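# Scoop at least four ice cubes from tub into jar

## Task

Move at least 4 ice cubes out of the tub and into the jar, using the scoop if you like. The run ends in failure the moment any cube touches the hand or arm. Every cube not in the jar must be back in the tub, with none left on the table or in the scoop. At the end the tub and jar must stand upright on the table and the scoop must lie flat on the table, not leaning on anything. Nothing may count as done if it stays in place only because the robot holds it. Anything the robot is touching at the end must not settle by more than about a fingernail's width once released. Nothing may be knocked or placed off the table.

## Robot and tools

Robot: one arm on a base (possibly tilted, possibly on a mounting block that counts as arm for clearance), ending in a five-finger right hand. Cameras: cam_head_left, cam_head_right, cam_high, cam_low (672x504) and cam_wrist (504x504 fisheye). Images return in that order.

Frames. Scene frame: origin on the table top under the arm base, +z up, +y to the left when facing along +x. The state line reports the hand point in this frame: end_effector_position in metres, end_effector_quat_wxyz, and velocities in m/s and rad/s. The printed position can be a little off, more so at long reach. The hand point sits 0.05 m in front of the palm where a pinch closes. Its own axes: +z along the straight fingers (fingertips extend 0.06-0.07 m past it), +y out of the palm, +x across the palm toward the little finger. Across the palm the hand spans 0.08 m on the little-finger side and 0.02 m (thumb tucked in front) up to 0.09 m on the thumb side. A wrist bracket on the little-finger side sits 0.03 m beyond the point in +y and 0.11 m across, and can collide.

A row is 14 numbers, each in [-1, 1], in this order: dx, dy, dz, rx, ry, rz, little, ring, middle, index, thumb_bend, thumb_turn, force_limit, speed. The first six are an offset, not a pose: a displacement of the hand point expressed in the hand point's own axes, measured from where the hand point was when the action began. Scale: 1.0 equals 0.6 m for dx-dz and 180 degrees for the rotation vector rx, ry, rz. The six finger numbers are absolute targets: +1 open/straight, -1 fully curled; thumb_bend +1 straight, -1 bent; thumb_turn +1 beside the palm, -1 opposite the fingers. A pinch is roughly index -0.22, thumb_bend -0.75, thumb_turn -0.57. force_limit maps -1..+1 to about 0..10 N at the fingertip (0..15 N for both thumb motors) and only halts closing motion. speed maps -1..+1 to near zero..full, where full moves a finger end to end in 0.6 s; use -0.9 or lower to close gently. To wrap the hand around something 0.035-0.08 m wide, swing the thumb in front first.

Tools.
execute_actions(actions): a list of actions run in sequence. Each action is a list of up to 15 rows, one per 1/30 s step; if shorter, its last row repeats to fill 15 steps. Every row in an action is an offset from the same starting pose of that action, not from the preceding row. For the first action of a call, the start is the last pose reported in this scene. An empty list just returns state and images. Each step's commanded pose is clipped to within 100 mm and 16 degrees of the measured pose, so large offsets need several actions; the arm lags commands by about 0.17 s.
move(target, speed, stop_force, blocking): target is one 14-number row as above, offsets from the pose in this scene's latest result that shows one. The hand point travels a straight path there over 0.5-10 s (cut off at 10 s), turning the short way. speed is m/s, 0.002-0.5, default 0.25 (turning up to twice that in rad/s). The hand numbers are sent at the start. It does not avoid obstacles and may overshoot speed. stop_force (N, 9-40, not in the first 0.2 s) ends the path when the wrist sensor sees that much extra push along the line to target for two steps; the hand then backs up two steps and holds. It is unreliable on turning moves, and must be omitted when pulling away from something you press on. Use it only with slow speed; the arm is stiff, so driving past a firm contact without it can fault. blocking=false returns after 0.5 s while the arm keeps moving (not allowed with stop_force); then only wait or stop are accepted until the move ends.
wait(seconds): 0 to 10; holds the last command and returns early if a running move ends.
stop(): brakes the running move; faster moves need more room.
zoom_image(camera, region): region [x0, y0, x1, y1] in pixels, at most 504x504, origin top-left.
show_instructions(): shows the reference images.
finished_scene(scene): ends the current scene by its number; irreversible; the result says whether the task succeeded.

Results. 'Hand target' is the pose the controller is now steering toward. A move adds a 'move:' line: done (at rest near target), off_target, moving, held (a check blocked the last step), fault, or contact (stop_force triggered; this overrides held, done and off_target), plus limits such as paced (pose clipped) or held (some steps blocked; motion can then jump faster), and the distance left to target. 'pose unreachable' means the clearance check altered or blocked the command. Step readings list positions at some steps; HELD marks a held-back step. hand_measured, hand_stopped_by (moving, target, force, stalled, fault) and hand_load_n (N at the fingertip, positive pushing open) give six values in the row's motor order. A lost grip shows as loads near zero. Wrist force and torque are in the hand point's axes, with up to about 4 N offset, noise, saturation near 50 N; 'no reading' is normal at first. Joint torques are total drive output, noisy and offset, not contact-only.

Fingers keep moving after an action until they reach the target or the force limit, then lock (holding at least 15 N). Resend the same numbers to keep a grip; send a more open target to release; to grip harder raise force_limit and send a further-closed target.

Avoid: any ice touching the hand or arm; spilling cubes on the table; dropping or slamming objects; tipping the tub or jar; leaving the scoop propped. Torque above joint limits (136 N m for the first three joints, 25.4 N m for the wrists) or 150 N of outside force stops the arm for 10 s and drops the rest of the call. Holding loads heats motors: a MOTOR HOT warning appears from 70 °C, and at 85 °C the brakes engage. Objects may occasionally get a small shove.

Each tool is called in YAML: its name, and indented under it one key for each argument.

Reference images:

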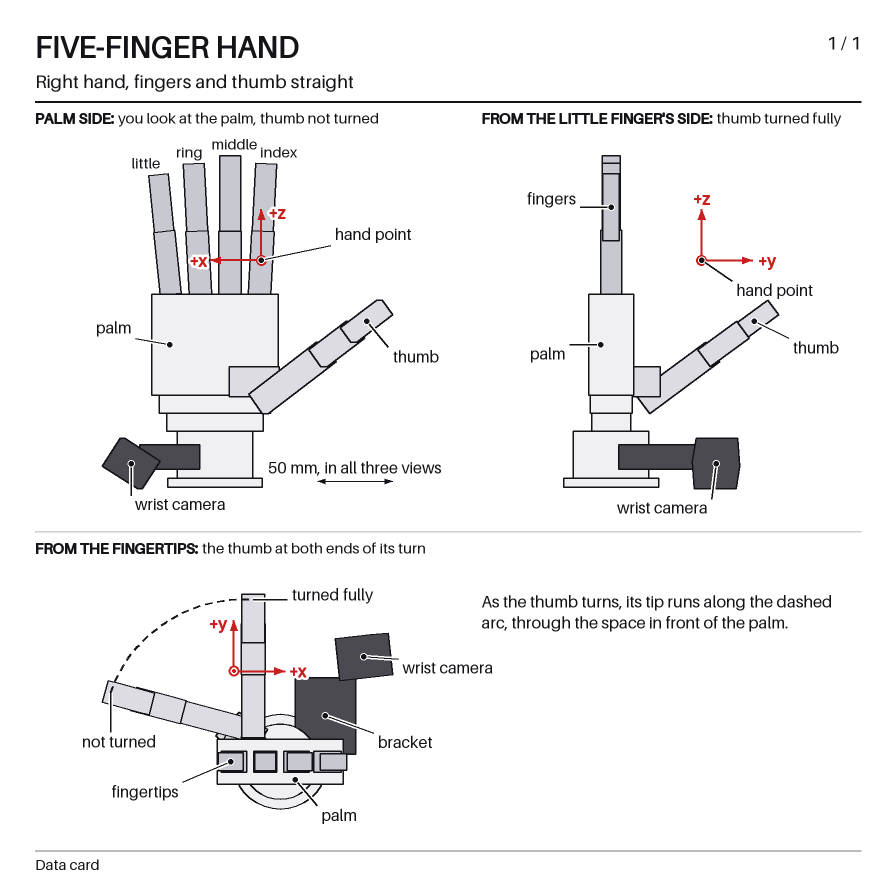

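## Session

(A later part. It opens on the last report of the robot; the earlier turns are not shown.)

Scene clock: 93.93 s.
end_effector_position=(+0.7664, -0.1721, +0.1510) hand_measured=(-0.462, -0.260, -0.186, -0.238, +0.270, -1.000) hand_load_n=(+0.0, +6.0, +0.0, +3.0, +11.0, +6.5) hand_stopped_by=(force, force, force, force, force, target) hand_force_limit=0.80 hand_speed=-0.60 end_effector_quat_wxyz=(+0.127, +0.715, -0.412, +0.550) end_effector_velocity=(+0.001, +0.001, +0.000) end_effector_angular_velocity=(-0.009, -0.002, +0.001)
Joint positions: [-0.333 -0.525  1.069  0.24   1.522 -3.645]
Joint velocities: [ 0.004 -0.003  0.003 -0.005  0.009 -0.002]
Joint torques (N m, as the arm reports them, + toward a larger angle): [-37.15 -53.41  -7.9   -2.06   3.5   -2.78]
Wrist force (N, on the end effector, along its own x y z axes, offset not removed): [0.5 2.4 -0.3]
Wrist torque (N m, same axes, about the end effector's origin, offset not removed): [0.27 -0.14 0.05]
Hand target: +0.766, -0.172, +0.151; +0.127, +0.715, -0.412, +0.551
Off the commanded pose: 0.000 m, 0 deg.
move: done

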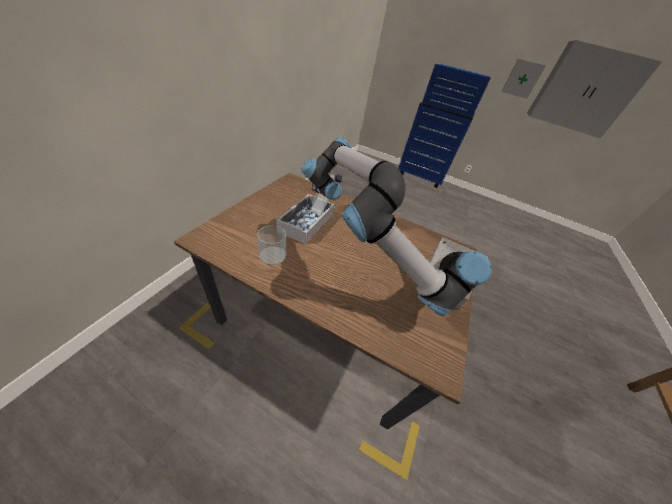

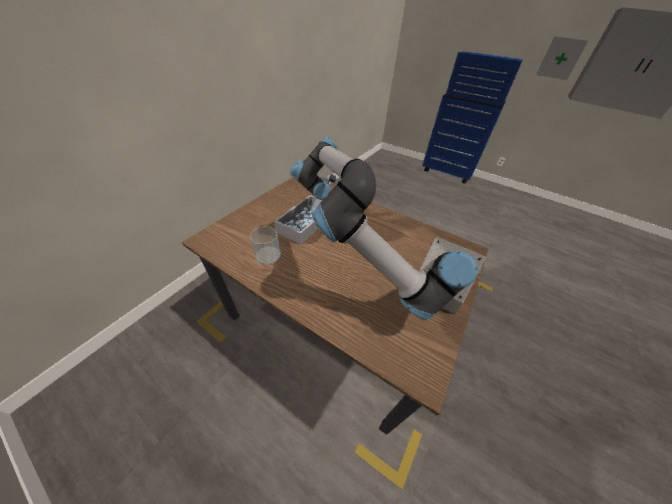

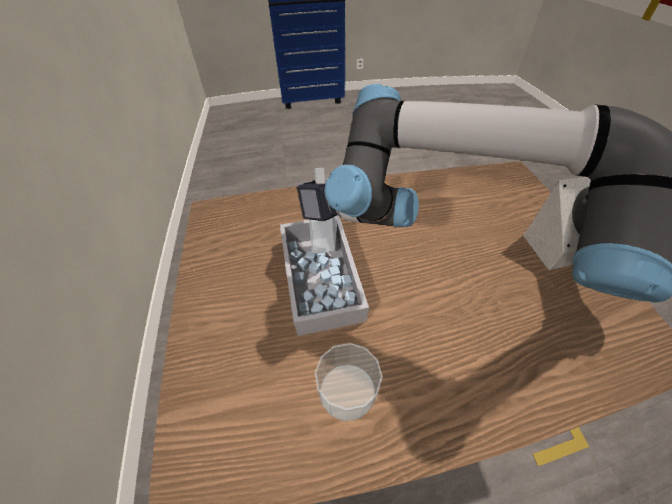

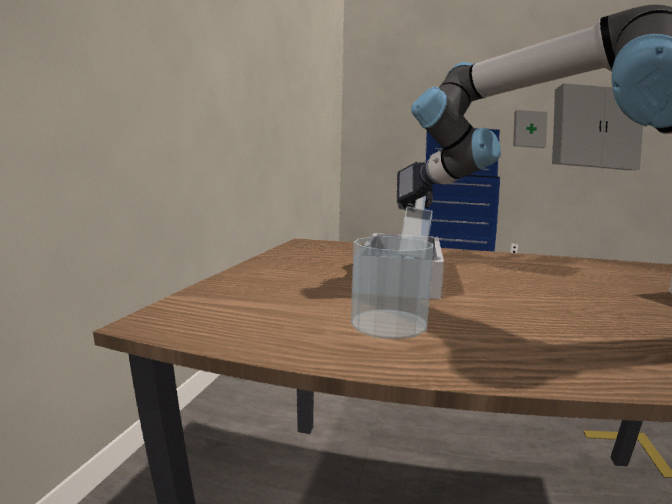

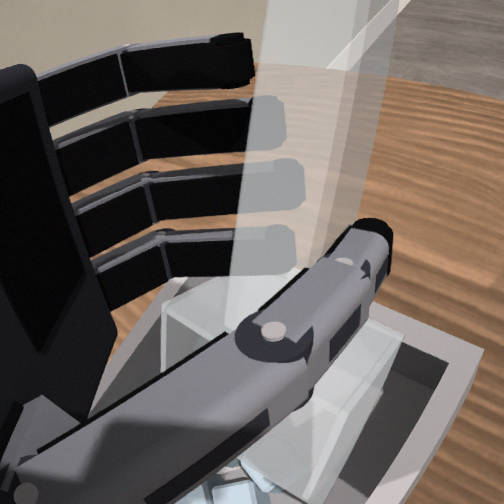

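move:
  target: [0.018,0.021,0.021,0,0,0,-1,-0.98,-0.98,-0.98,-0.98,-1,0.8,-0.8]
  speed: 0.03

move:
  target: [-0.025,0.007,0.009,0,0,0,-1,-0.98,-0.98,-0.98,-0.98,-1,0.8,-0.8]
  speed: 0.02

zoom_image:
  camera: "cam_high"
  region: [230, 140, 430, 340]

zoom_image:
  camera: "cam_head_left"
  region: [250, 150, 390, 270]

Scene clock: 106.37 s.
end_effector_position=(+0.7664, -0.1928, +0.1526) hand_measured=(-0.462, -0.300, -0.254, -0.302, +0.278, -1.000) hand_load_n=(+0.0, +6.0, +10.0, +8.0, +22.0, +8.5) hand_stopped_by=(force, force, force, force, force, target) hand_force_limit=0.80 hand_speed=-0.80 end_effector_quat_wxyz=(+0.127, +0.715, -0.412, +0.550) end_effector_velocity=(-0.000, -0.001, -0.002) end_effector_angular_velocity=(+0.001, +0.002, +0.000)
Joint positions: [-0.356 -0.501  1.057  0.227  1.506 -3.661]
Joint velocities: [ 0.     0.002 -0.    -0.    -0.001 -0.   ]
Joint torques (N m, as the arm reports them, + toward a larger angle): [-53.07 -25.62 -19.97  -2.2   -1.52  -2.76]
Wrist force (N, on the end effector, along its own x y z axes, offset not removed): [0.4 1.8 -1.0]
Wrist torque (N m, same axes, about the end effector's origin, offset not removed): [0.28 -0.03 0.17]
Hand target: +0.766, -0.193, +0.153; +0.127, +0.715, -0.412, +0.550
Off the commanded pose: 0.000 m, 0 deg.
move: done

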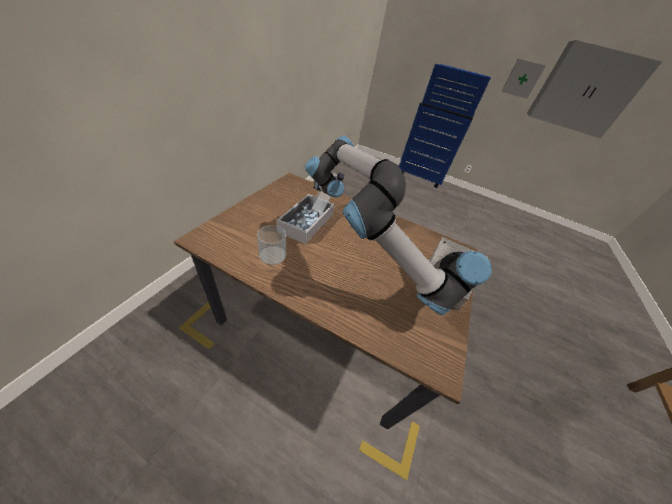

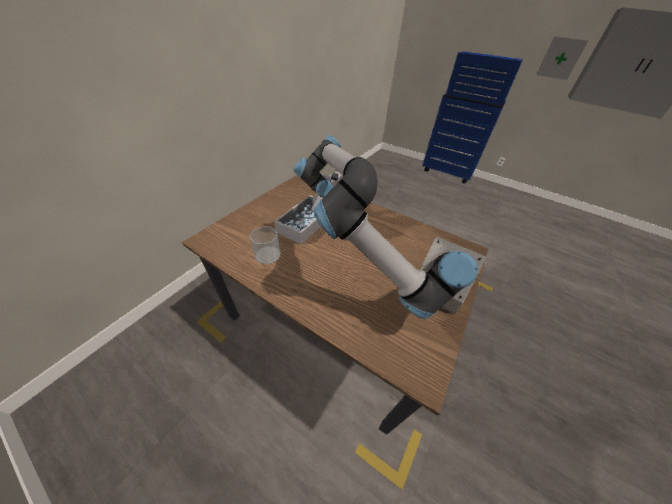

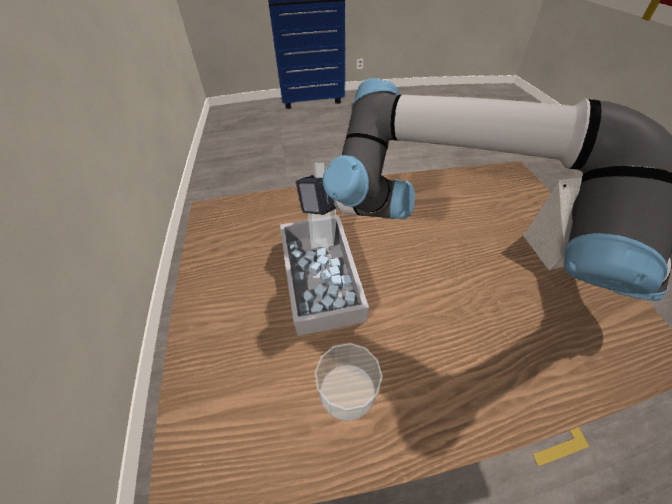

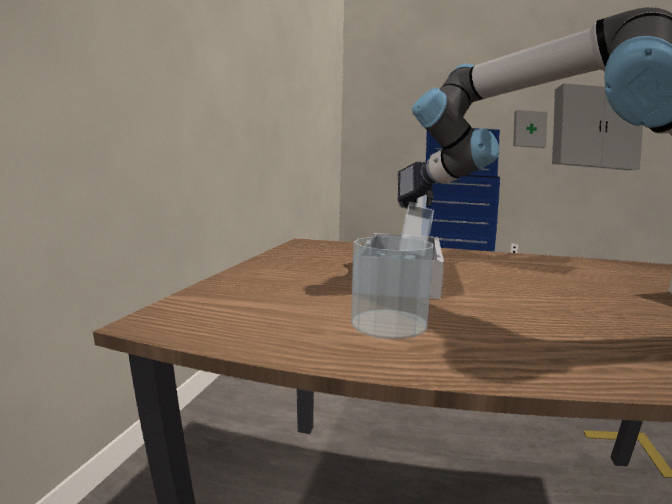

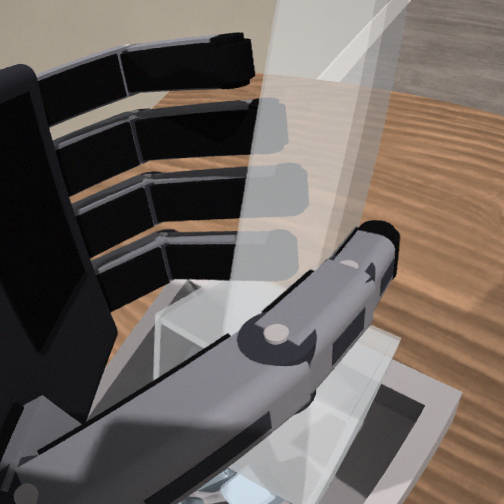

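Scene clock: 107.43 s.
end_effector_position=(+0.7662, -0.1921, +0.1362) hand_measured=(-0.462, -0.300, -0.254, -0.302, +0.278, -1.000) hand_load_n=(+0.0, +6.0, +10.0, +8.0, +22.0, +8.5) hand_stopped_by=(force, force, force, force, force, target) hand_force_limit=0.80 hand_speed=-0.80 end_effector_quat_wxyz=(+0.127, +0.715, -0.412, +0.550) end_effector_velocity=(+0.001, +0.002, -0.002) end_effector_angular_velocity=(+0.000, +0.001, +0.003)
Joint positions: [-0.338 -0.489  1.067  0.206  1.519 -3.649]
Joint velocities: [ 0.004  0.001 -0.    -0.002 -0.     0.001]
Joint torques (N m, as the arm reports them, + toward a larger angle): [-37.9  -26.14  -5.61  -2.1    3.57   2.55]
Wrist force (N, on the end effector, along its own x y z axes, offset not removed): [-0.9 3.3 1.7]
Wrist torque (N m, same axes, about the end effector's origin, offset not removed): [0.26 -0.03 0.00]
Hand target: +0.766, -0.192, +0.136; +0.127, +0.715, -0.412, +0.550
Off the commanded pose: 0.000 m, 0 deg.
move: done

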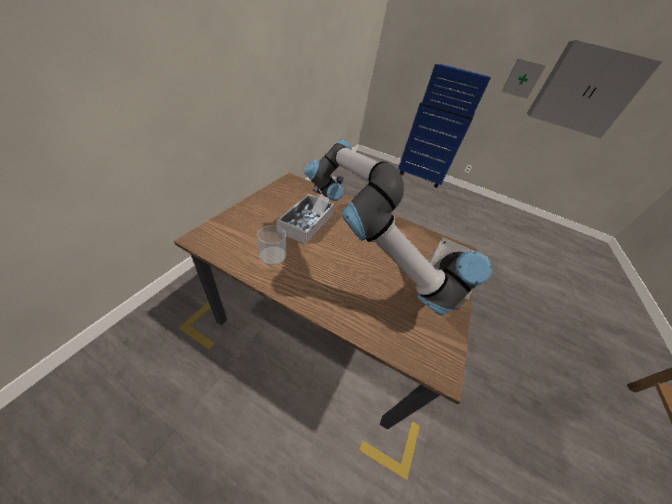

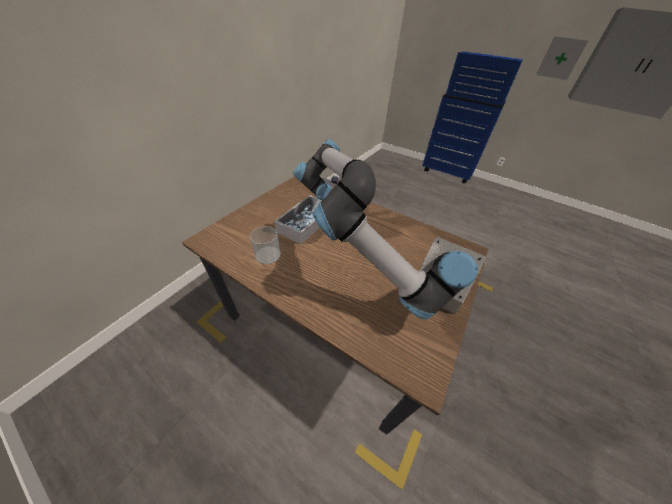

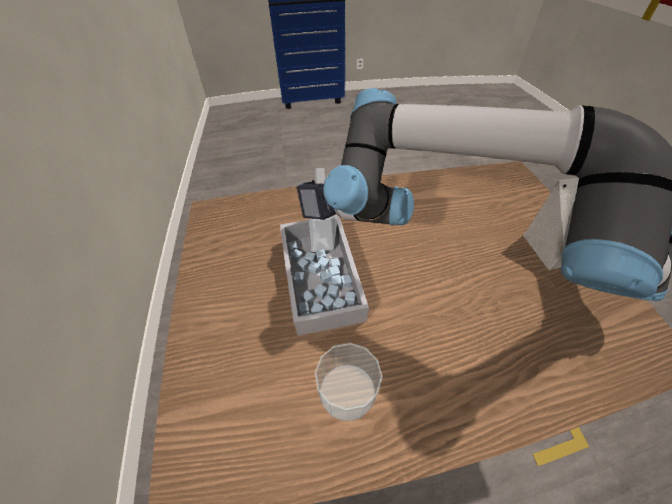

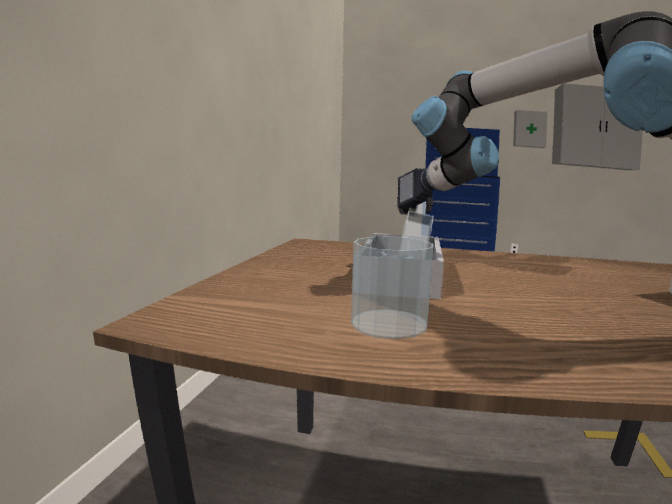

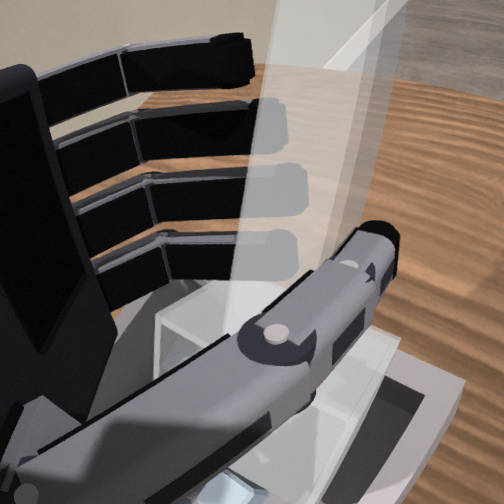

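Region (230, 140, 430, 340) of cam_high's 672x504 image, scaled by 2.520, with more detail than that image has.

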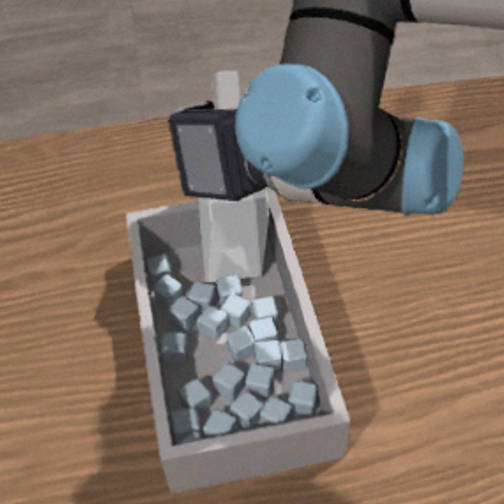

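Region (250, 150, 390, 270) of cam_head_left's 672x504 image, scaled by 3.600, with more detail than that image has; it fills the top 432 rows of this view, and the rest is white.

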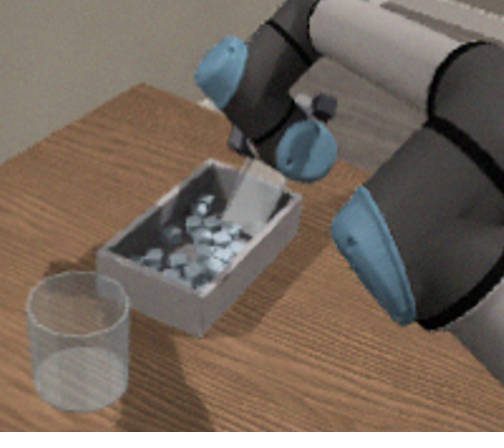

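move:
  target: [-0.015,0.005,0.006,-0.05,0.022,-0.017,-1,-0.98,-0.98,-0.98,-0.98,-1,0.8,-0.8]
  speed: 0.03

zoom_image:
  camera: "cam_high"
  region: [230, 140, 430, 340]

zoom_image:
  camera: "cam_head_left"
  region: [250, 150, 390, 270]

Scene clock: 121.33 s.
end_effector_position=(+0.7659, -0.1921, +0.1260) hand_measured=(-0.462, -0.300, -0.254, -0.302, +0.278, -1.000) hand_load_n=(+0.0, +6.5, +8.0, +0.5, +13.0, +8.0) hand_stopped_by=(force, force, force, force, force, target) hand_force_limit=0.80 hand_speed=-0.80 end_effector_quat_wxyz=(+0.211, +0.694, -0.430, +0.537) end_effector_velocity=(+0.001, +0.001, -0.000) end_effector_angular_velocity=(-0.005, +0.003, -0.005)
Joint positions: [-0.27  -0.388  0.863  0.414  1.7   -3.647]
Joint velocities: [ 0.003  0.005 -0.012  0.01   0.008 -0.   ]
Joint torques (N m, as the arm reports them, + toward a larger angle): [-39.82 -27.88 -19.68   2.69   3.7    2.67]
Wrist force (N, on the end effector, along its own x y z axes, offset not removed): [0.3 1.3 0.8]
Wrist torque (N m, same axes, about the end effector's origin, offset not removed): [0.17 0.11 0.09]
Hand target: +0.766, -0.192, +0.126; +0.211, +0.694, -0.430, +0.537
Off the commanded pose: 0.000 m, 0 deg.
move: done

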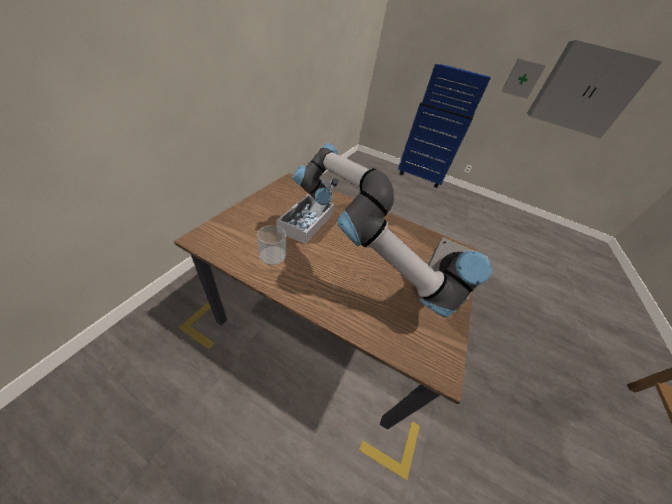

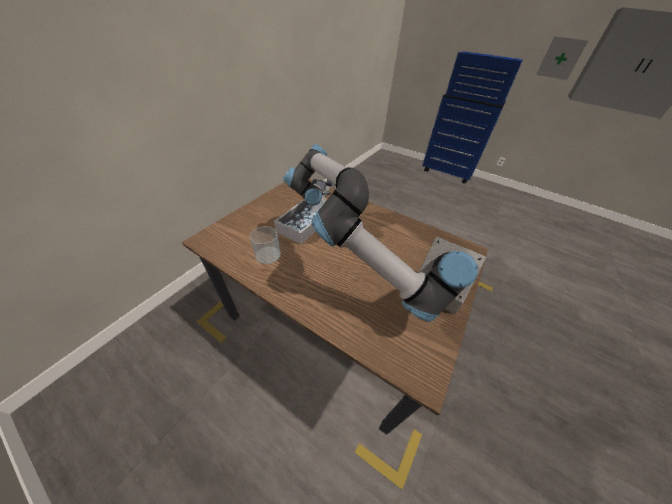

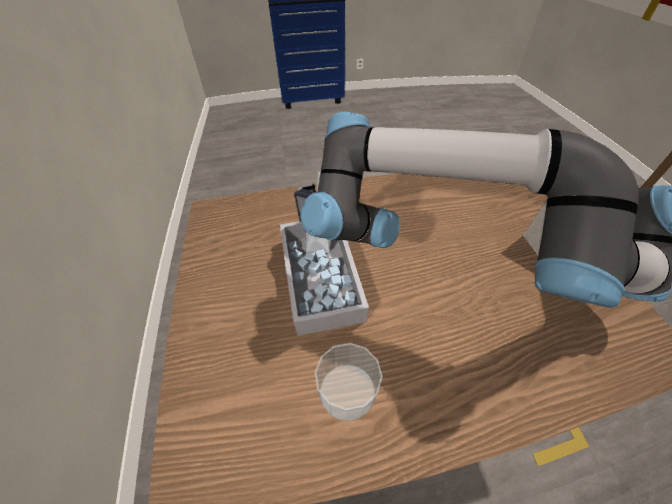

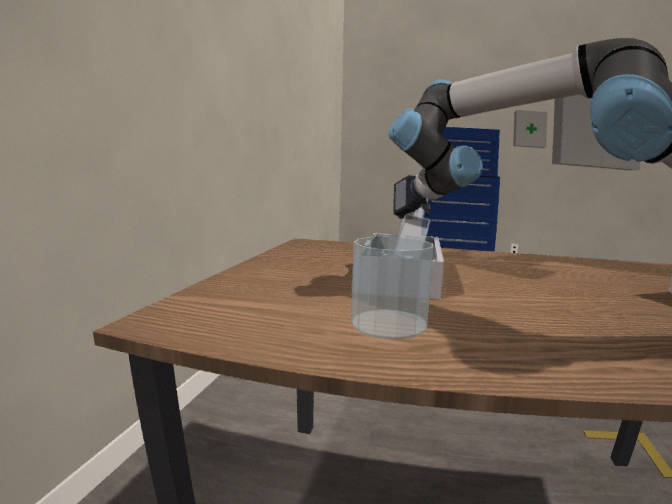

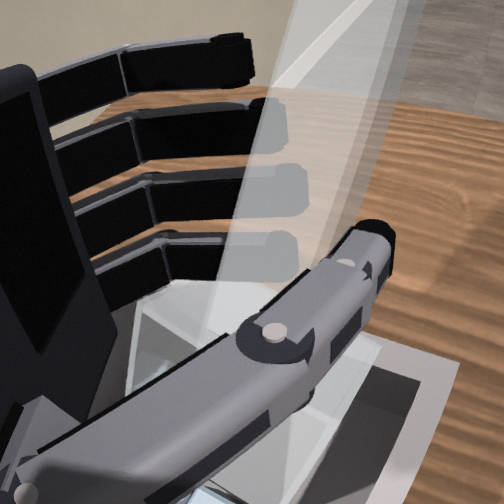

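Region (230, 140, 430, 340) of cam_high's 672x504 image, scaled by 2.520, with more detail than that image has.

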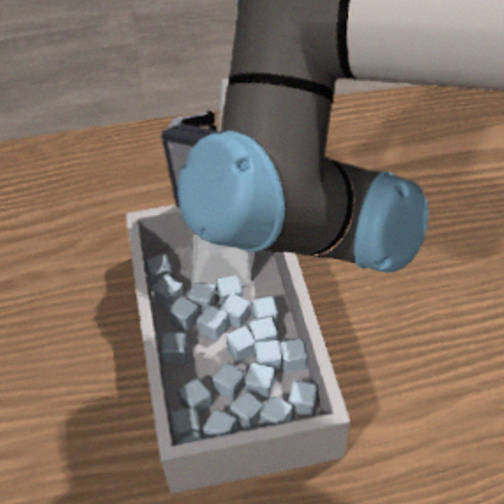

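Region (250, 150, 390, 270) of cam_head_left's 672x504 image, scaled by 3.600, with more detail than that image has; it fills the top 432 rows of this view, and the rest is white.

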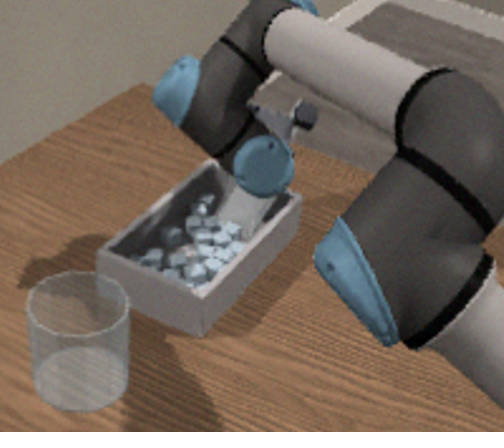

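move:
  target: [-0.06,-0.017,-0.035,0.004,-0.069,0.047,-1,-0.98,-0.98,-1,-0.98,-1,0.6,-0.8]
  speed: 0.04

zoom_image:
  camera: "cam_high"
  region: [230, 140, 430, 340]

zoom_image:
  camera: "cam_head_left"
  region: [250, 150, 390, 270]

Scene clock: 135.67 s.
end_effector_position=(+0.7606, -0.1574, +0.1016) hand_measured=(-0.462, -0.300, -0.254, -0.344, +0.278, -1.000) hand_load_n=(+0.0, +5.5, +5.0, +7.5, +15.5, +6.0) hand_stopped_by=(force, force, force, force, force, target) hand_force_limit=0.60 hand_speed=-0.80 end_effector_quat_wxyz=(+0.119, +0.716, -0.496, +0.476) end_effector_velocity=(+0.000, +0.001, -0.001) end_effector_angular_velocity=(+0.010, +0.000, +0.001)
Joint positions: [-0.303 -0.395  0.852  0.512  1.48  -3.524]
Joint velocities: [-0.001  0.001 -0.001  0.003 -0.008  0.004]
Joint torques (N m, as the arm reports them, + toward a larger angle): [-54.13 -27.87 -19.88   2.63  -1.43   2.68]
Wrist force (N, on the end effector, along its own x y z axes, offset not removed): [-2.2 3.4 2.5]
Wrist torque (N m, same axes, about the end effector's origin, offset not removed): [0.29 0.26 -0.09]
Hand target: +0.761, -0.157, +0.101; +0.119, +0.716, -0.497, +0.476
Off the commanded pose: 0.000 m, 0 deg.
move: done

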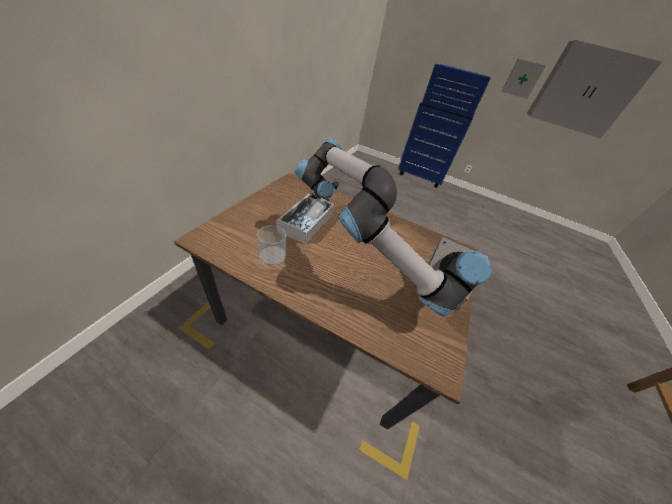

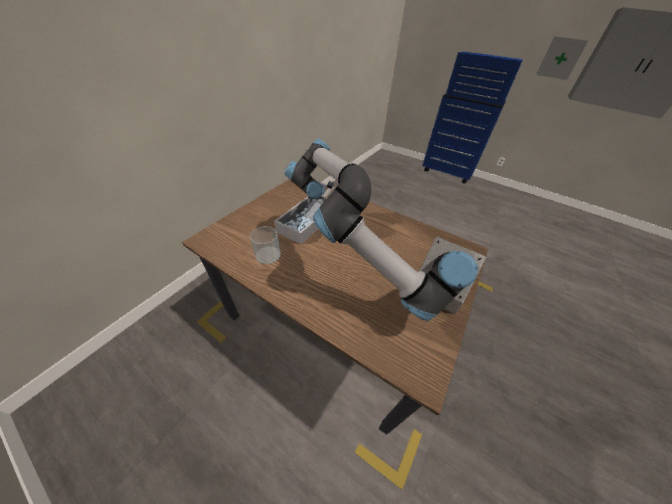

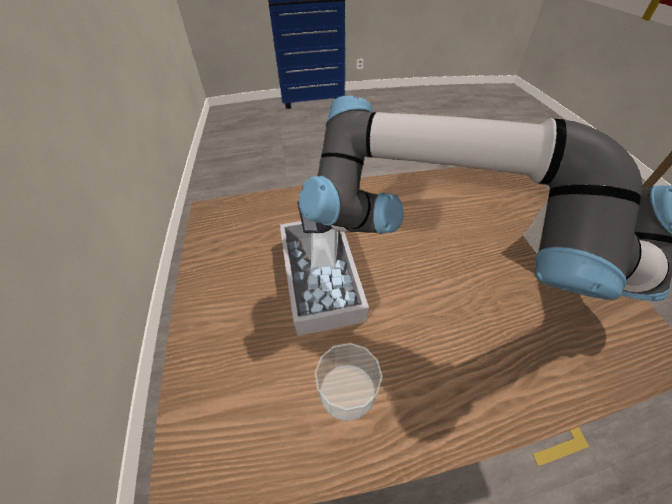

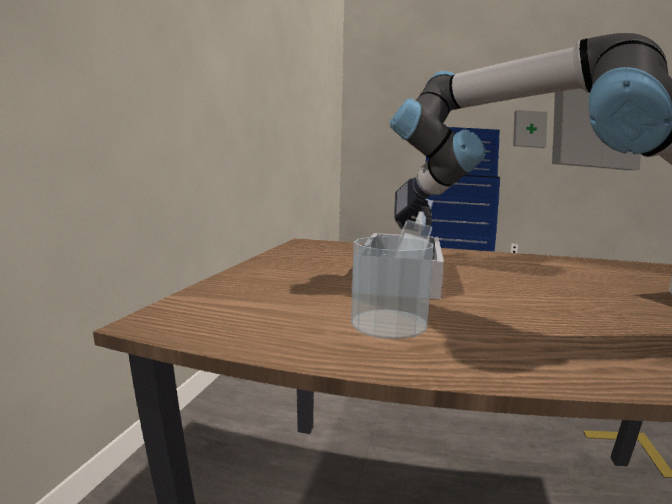

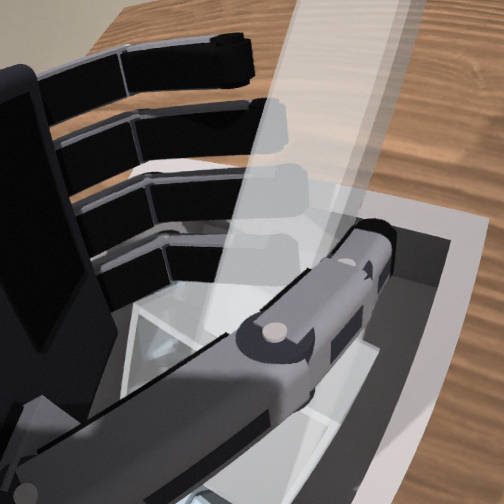

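Region (230, 140, 430, 340) of cam_high's 672x504 image, scaled by 2.520, with more detail than that image has.

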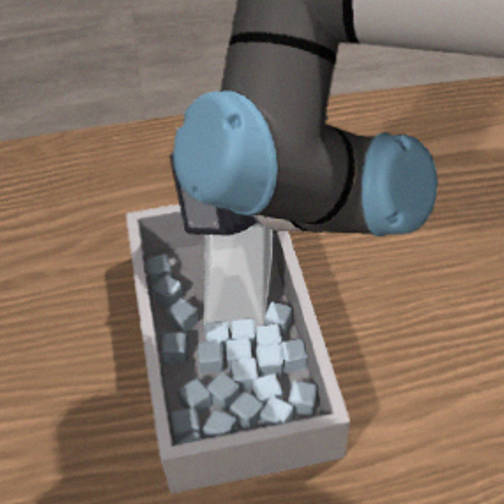

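Region (250, 150, 390, 270) of cam_head_left's 672x504 image, scaled by 3.600, with more detail than that image has; it fills the top 432 rows of this view, and the rest is white.

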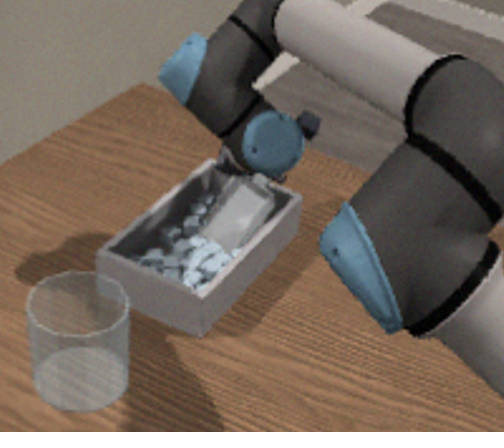

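move:
  target: [-0.008,0.009,0.014,0,0,0,-1,-0.98,-0.98,-1,-0.98,-1,0.6,-0.8]
  speed: 0.02

move:
  target: [-0.007,0.0025,0.0043,0,0,0,-1,-0.98,-0.98,-1,-0.98,-1,0.6,-0.8]
  speed: 0.02

zoom_image:
  camera: "cam_high"
  region: [230, 140, 430, 340]

Scene clock: 145.13 s.
end_effector_position=(+0.7606, -0.1625, +0.0918) hand_measured=(-0.462, -0.300, -0.254, -0.344, +0.278, -1.000) hand_load_n=(+0.0, +8.5, +6.0, +3.0, +14.5, +3.0) hand_stopped_by=(force, force, force, force, force, target) hand_force_limit=0.60 hand_speed=-0.80 end_effector_quat_wxyz=(+0.119, +0.716, -0.496, +0.476) end_effector_velocity=(-0.001, -0.001, -0.002) end_effector_angular_velocity=(+0.000, +0.002, -0.001)
Joint positions: [-0.298 -0.382  0.853  0.497  1.483 -3.52 ]
Joint velocities: [ 0.001  0.002  0.002 -0.002  0.001  0.   ]
Joint torques (N m, as the arm reports them, + toward a larger angle): [-36.95 -26.7   -6.59  -1.49   3.2    2.7 ]
Wrist force (N, on the end effector, along its own x y z axes, offset not removed): [3.5 1.0 1.4]
Wrist torque (N m, same axes, about the end effector's origin, offset not removed): [-0.01 -0.30 0.07]
Hand target: +0.761, -0.163, +0.092; +0.119, +0.716, -0.496, +0.476
Off the commanded pose: 0.000 m, 0 deg.
move: done

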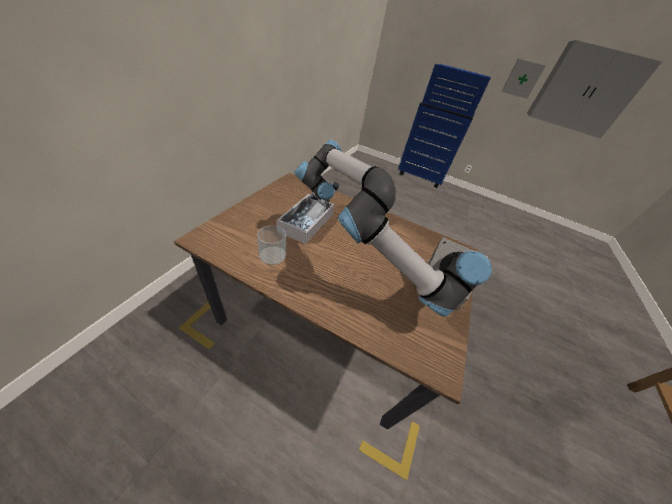

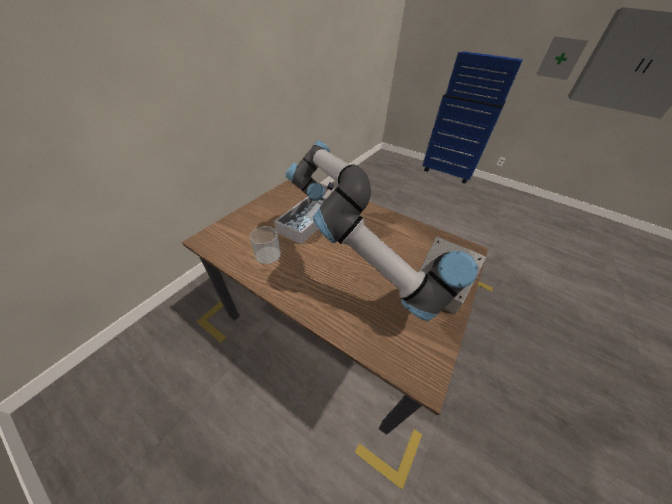

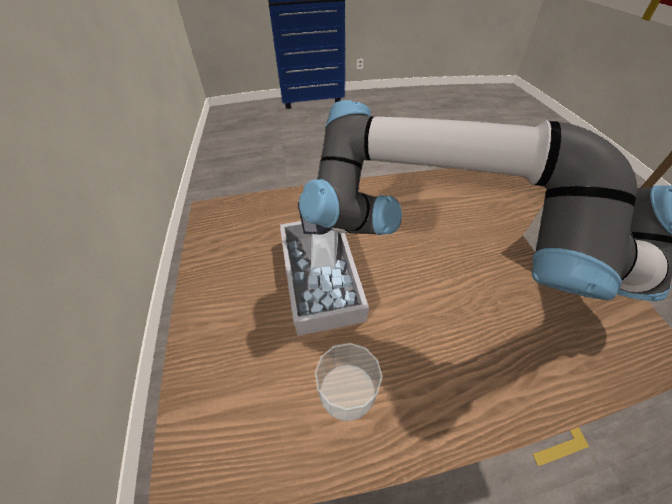

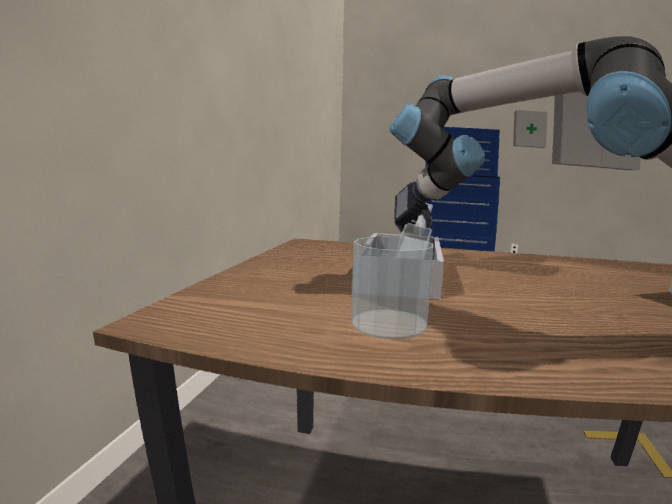

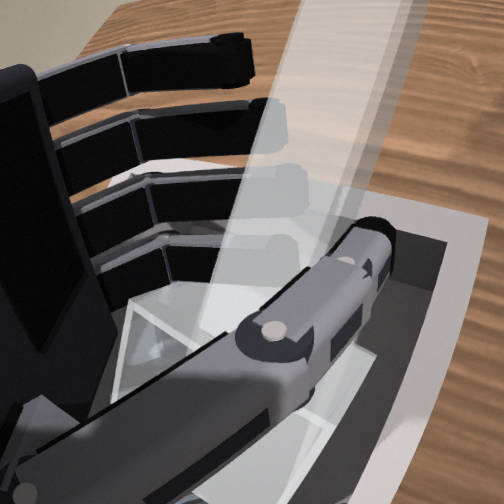

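Scene clock: 145.83 s.
end_effector_position=(+0.7606, -0.1624, +0.0868) hand_measured=(-0.462, -0.300, -0.254, -0.344, +0.278, -1.000) hand_load_n=(+0.0, +9.0, +7.0, +1.0, +14.0, +1.5) hand_stopped_by=(force, force, force, force, force, target) hand_force_limit=0.60 hand_speed=-0.80 end_effector_quat_wxyz=(+0.119, +0.716, -0.496, +0.476) end_effector_velocity=(+0.001, +0.001, -0.001) end_effector_angular_velocity=(-0.001, -0.000, +0.002)
Joint positions: [-0.293 -0.378  0.855  0.491  1.486 -3.516]
Joint velocities: [ 0.002  0.    -0.001 -0.001  0.001  0.   ]
Joint torques (N m, as the arm reports them, + toward a larger angle): [-35.03 -25.68  -4.45  -1.06   2.38   2.44]
Wrist force (N, on the end effector, along its own x y z axes, offset not removed): [6.0 1.6 1.9]
Wrist torque (N m, same axes, about the end effector's origin, offset not removed): [0.28 -0.39 0.34]
Hand target: +0.761, -0.162, +0.087; +0.119, +0.716, -0.496, +0.476
Off the commanded pose: 0.000 m, 0 deg.
move: done

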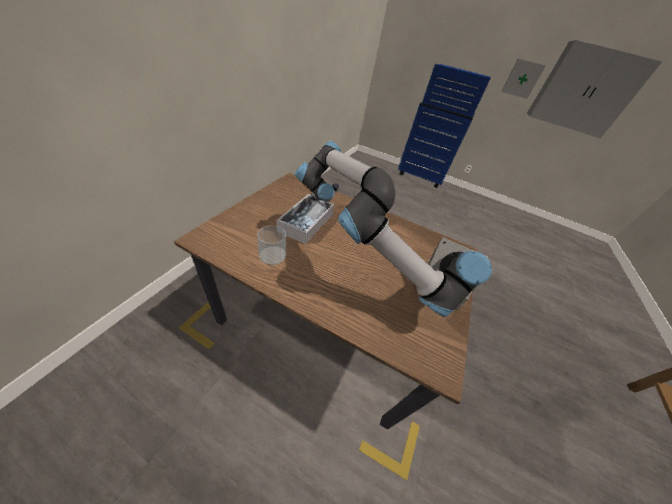

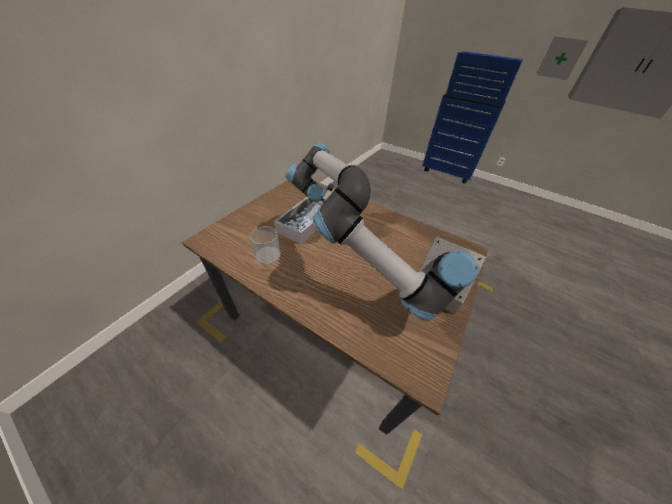

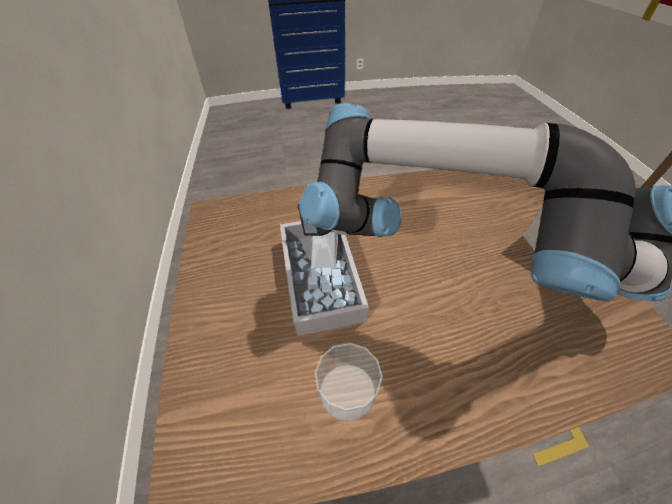

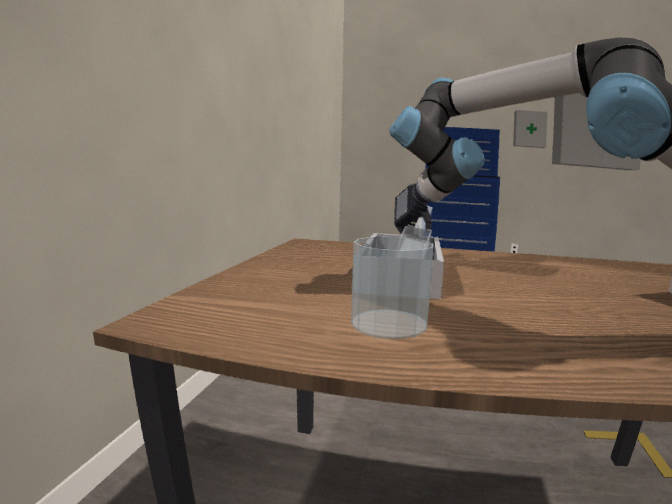

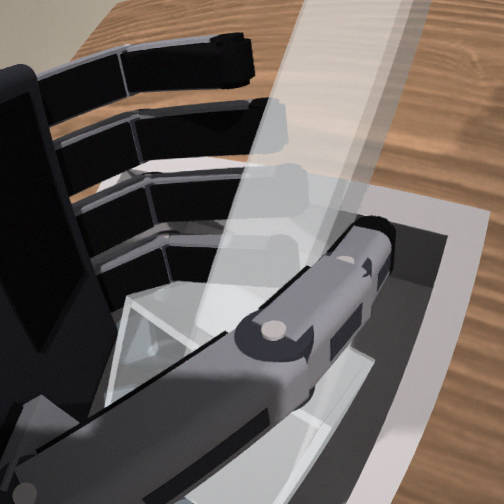

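Region (230, 140, 430, 340) of cam_high's 672x504 image, scaled by 2.520, with more detail than that image has.

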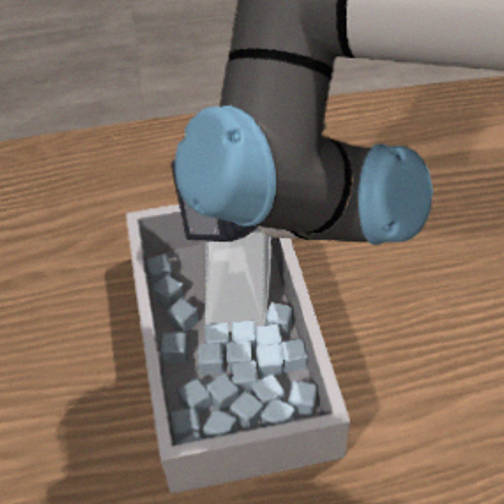

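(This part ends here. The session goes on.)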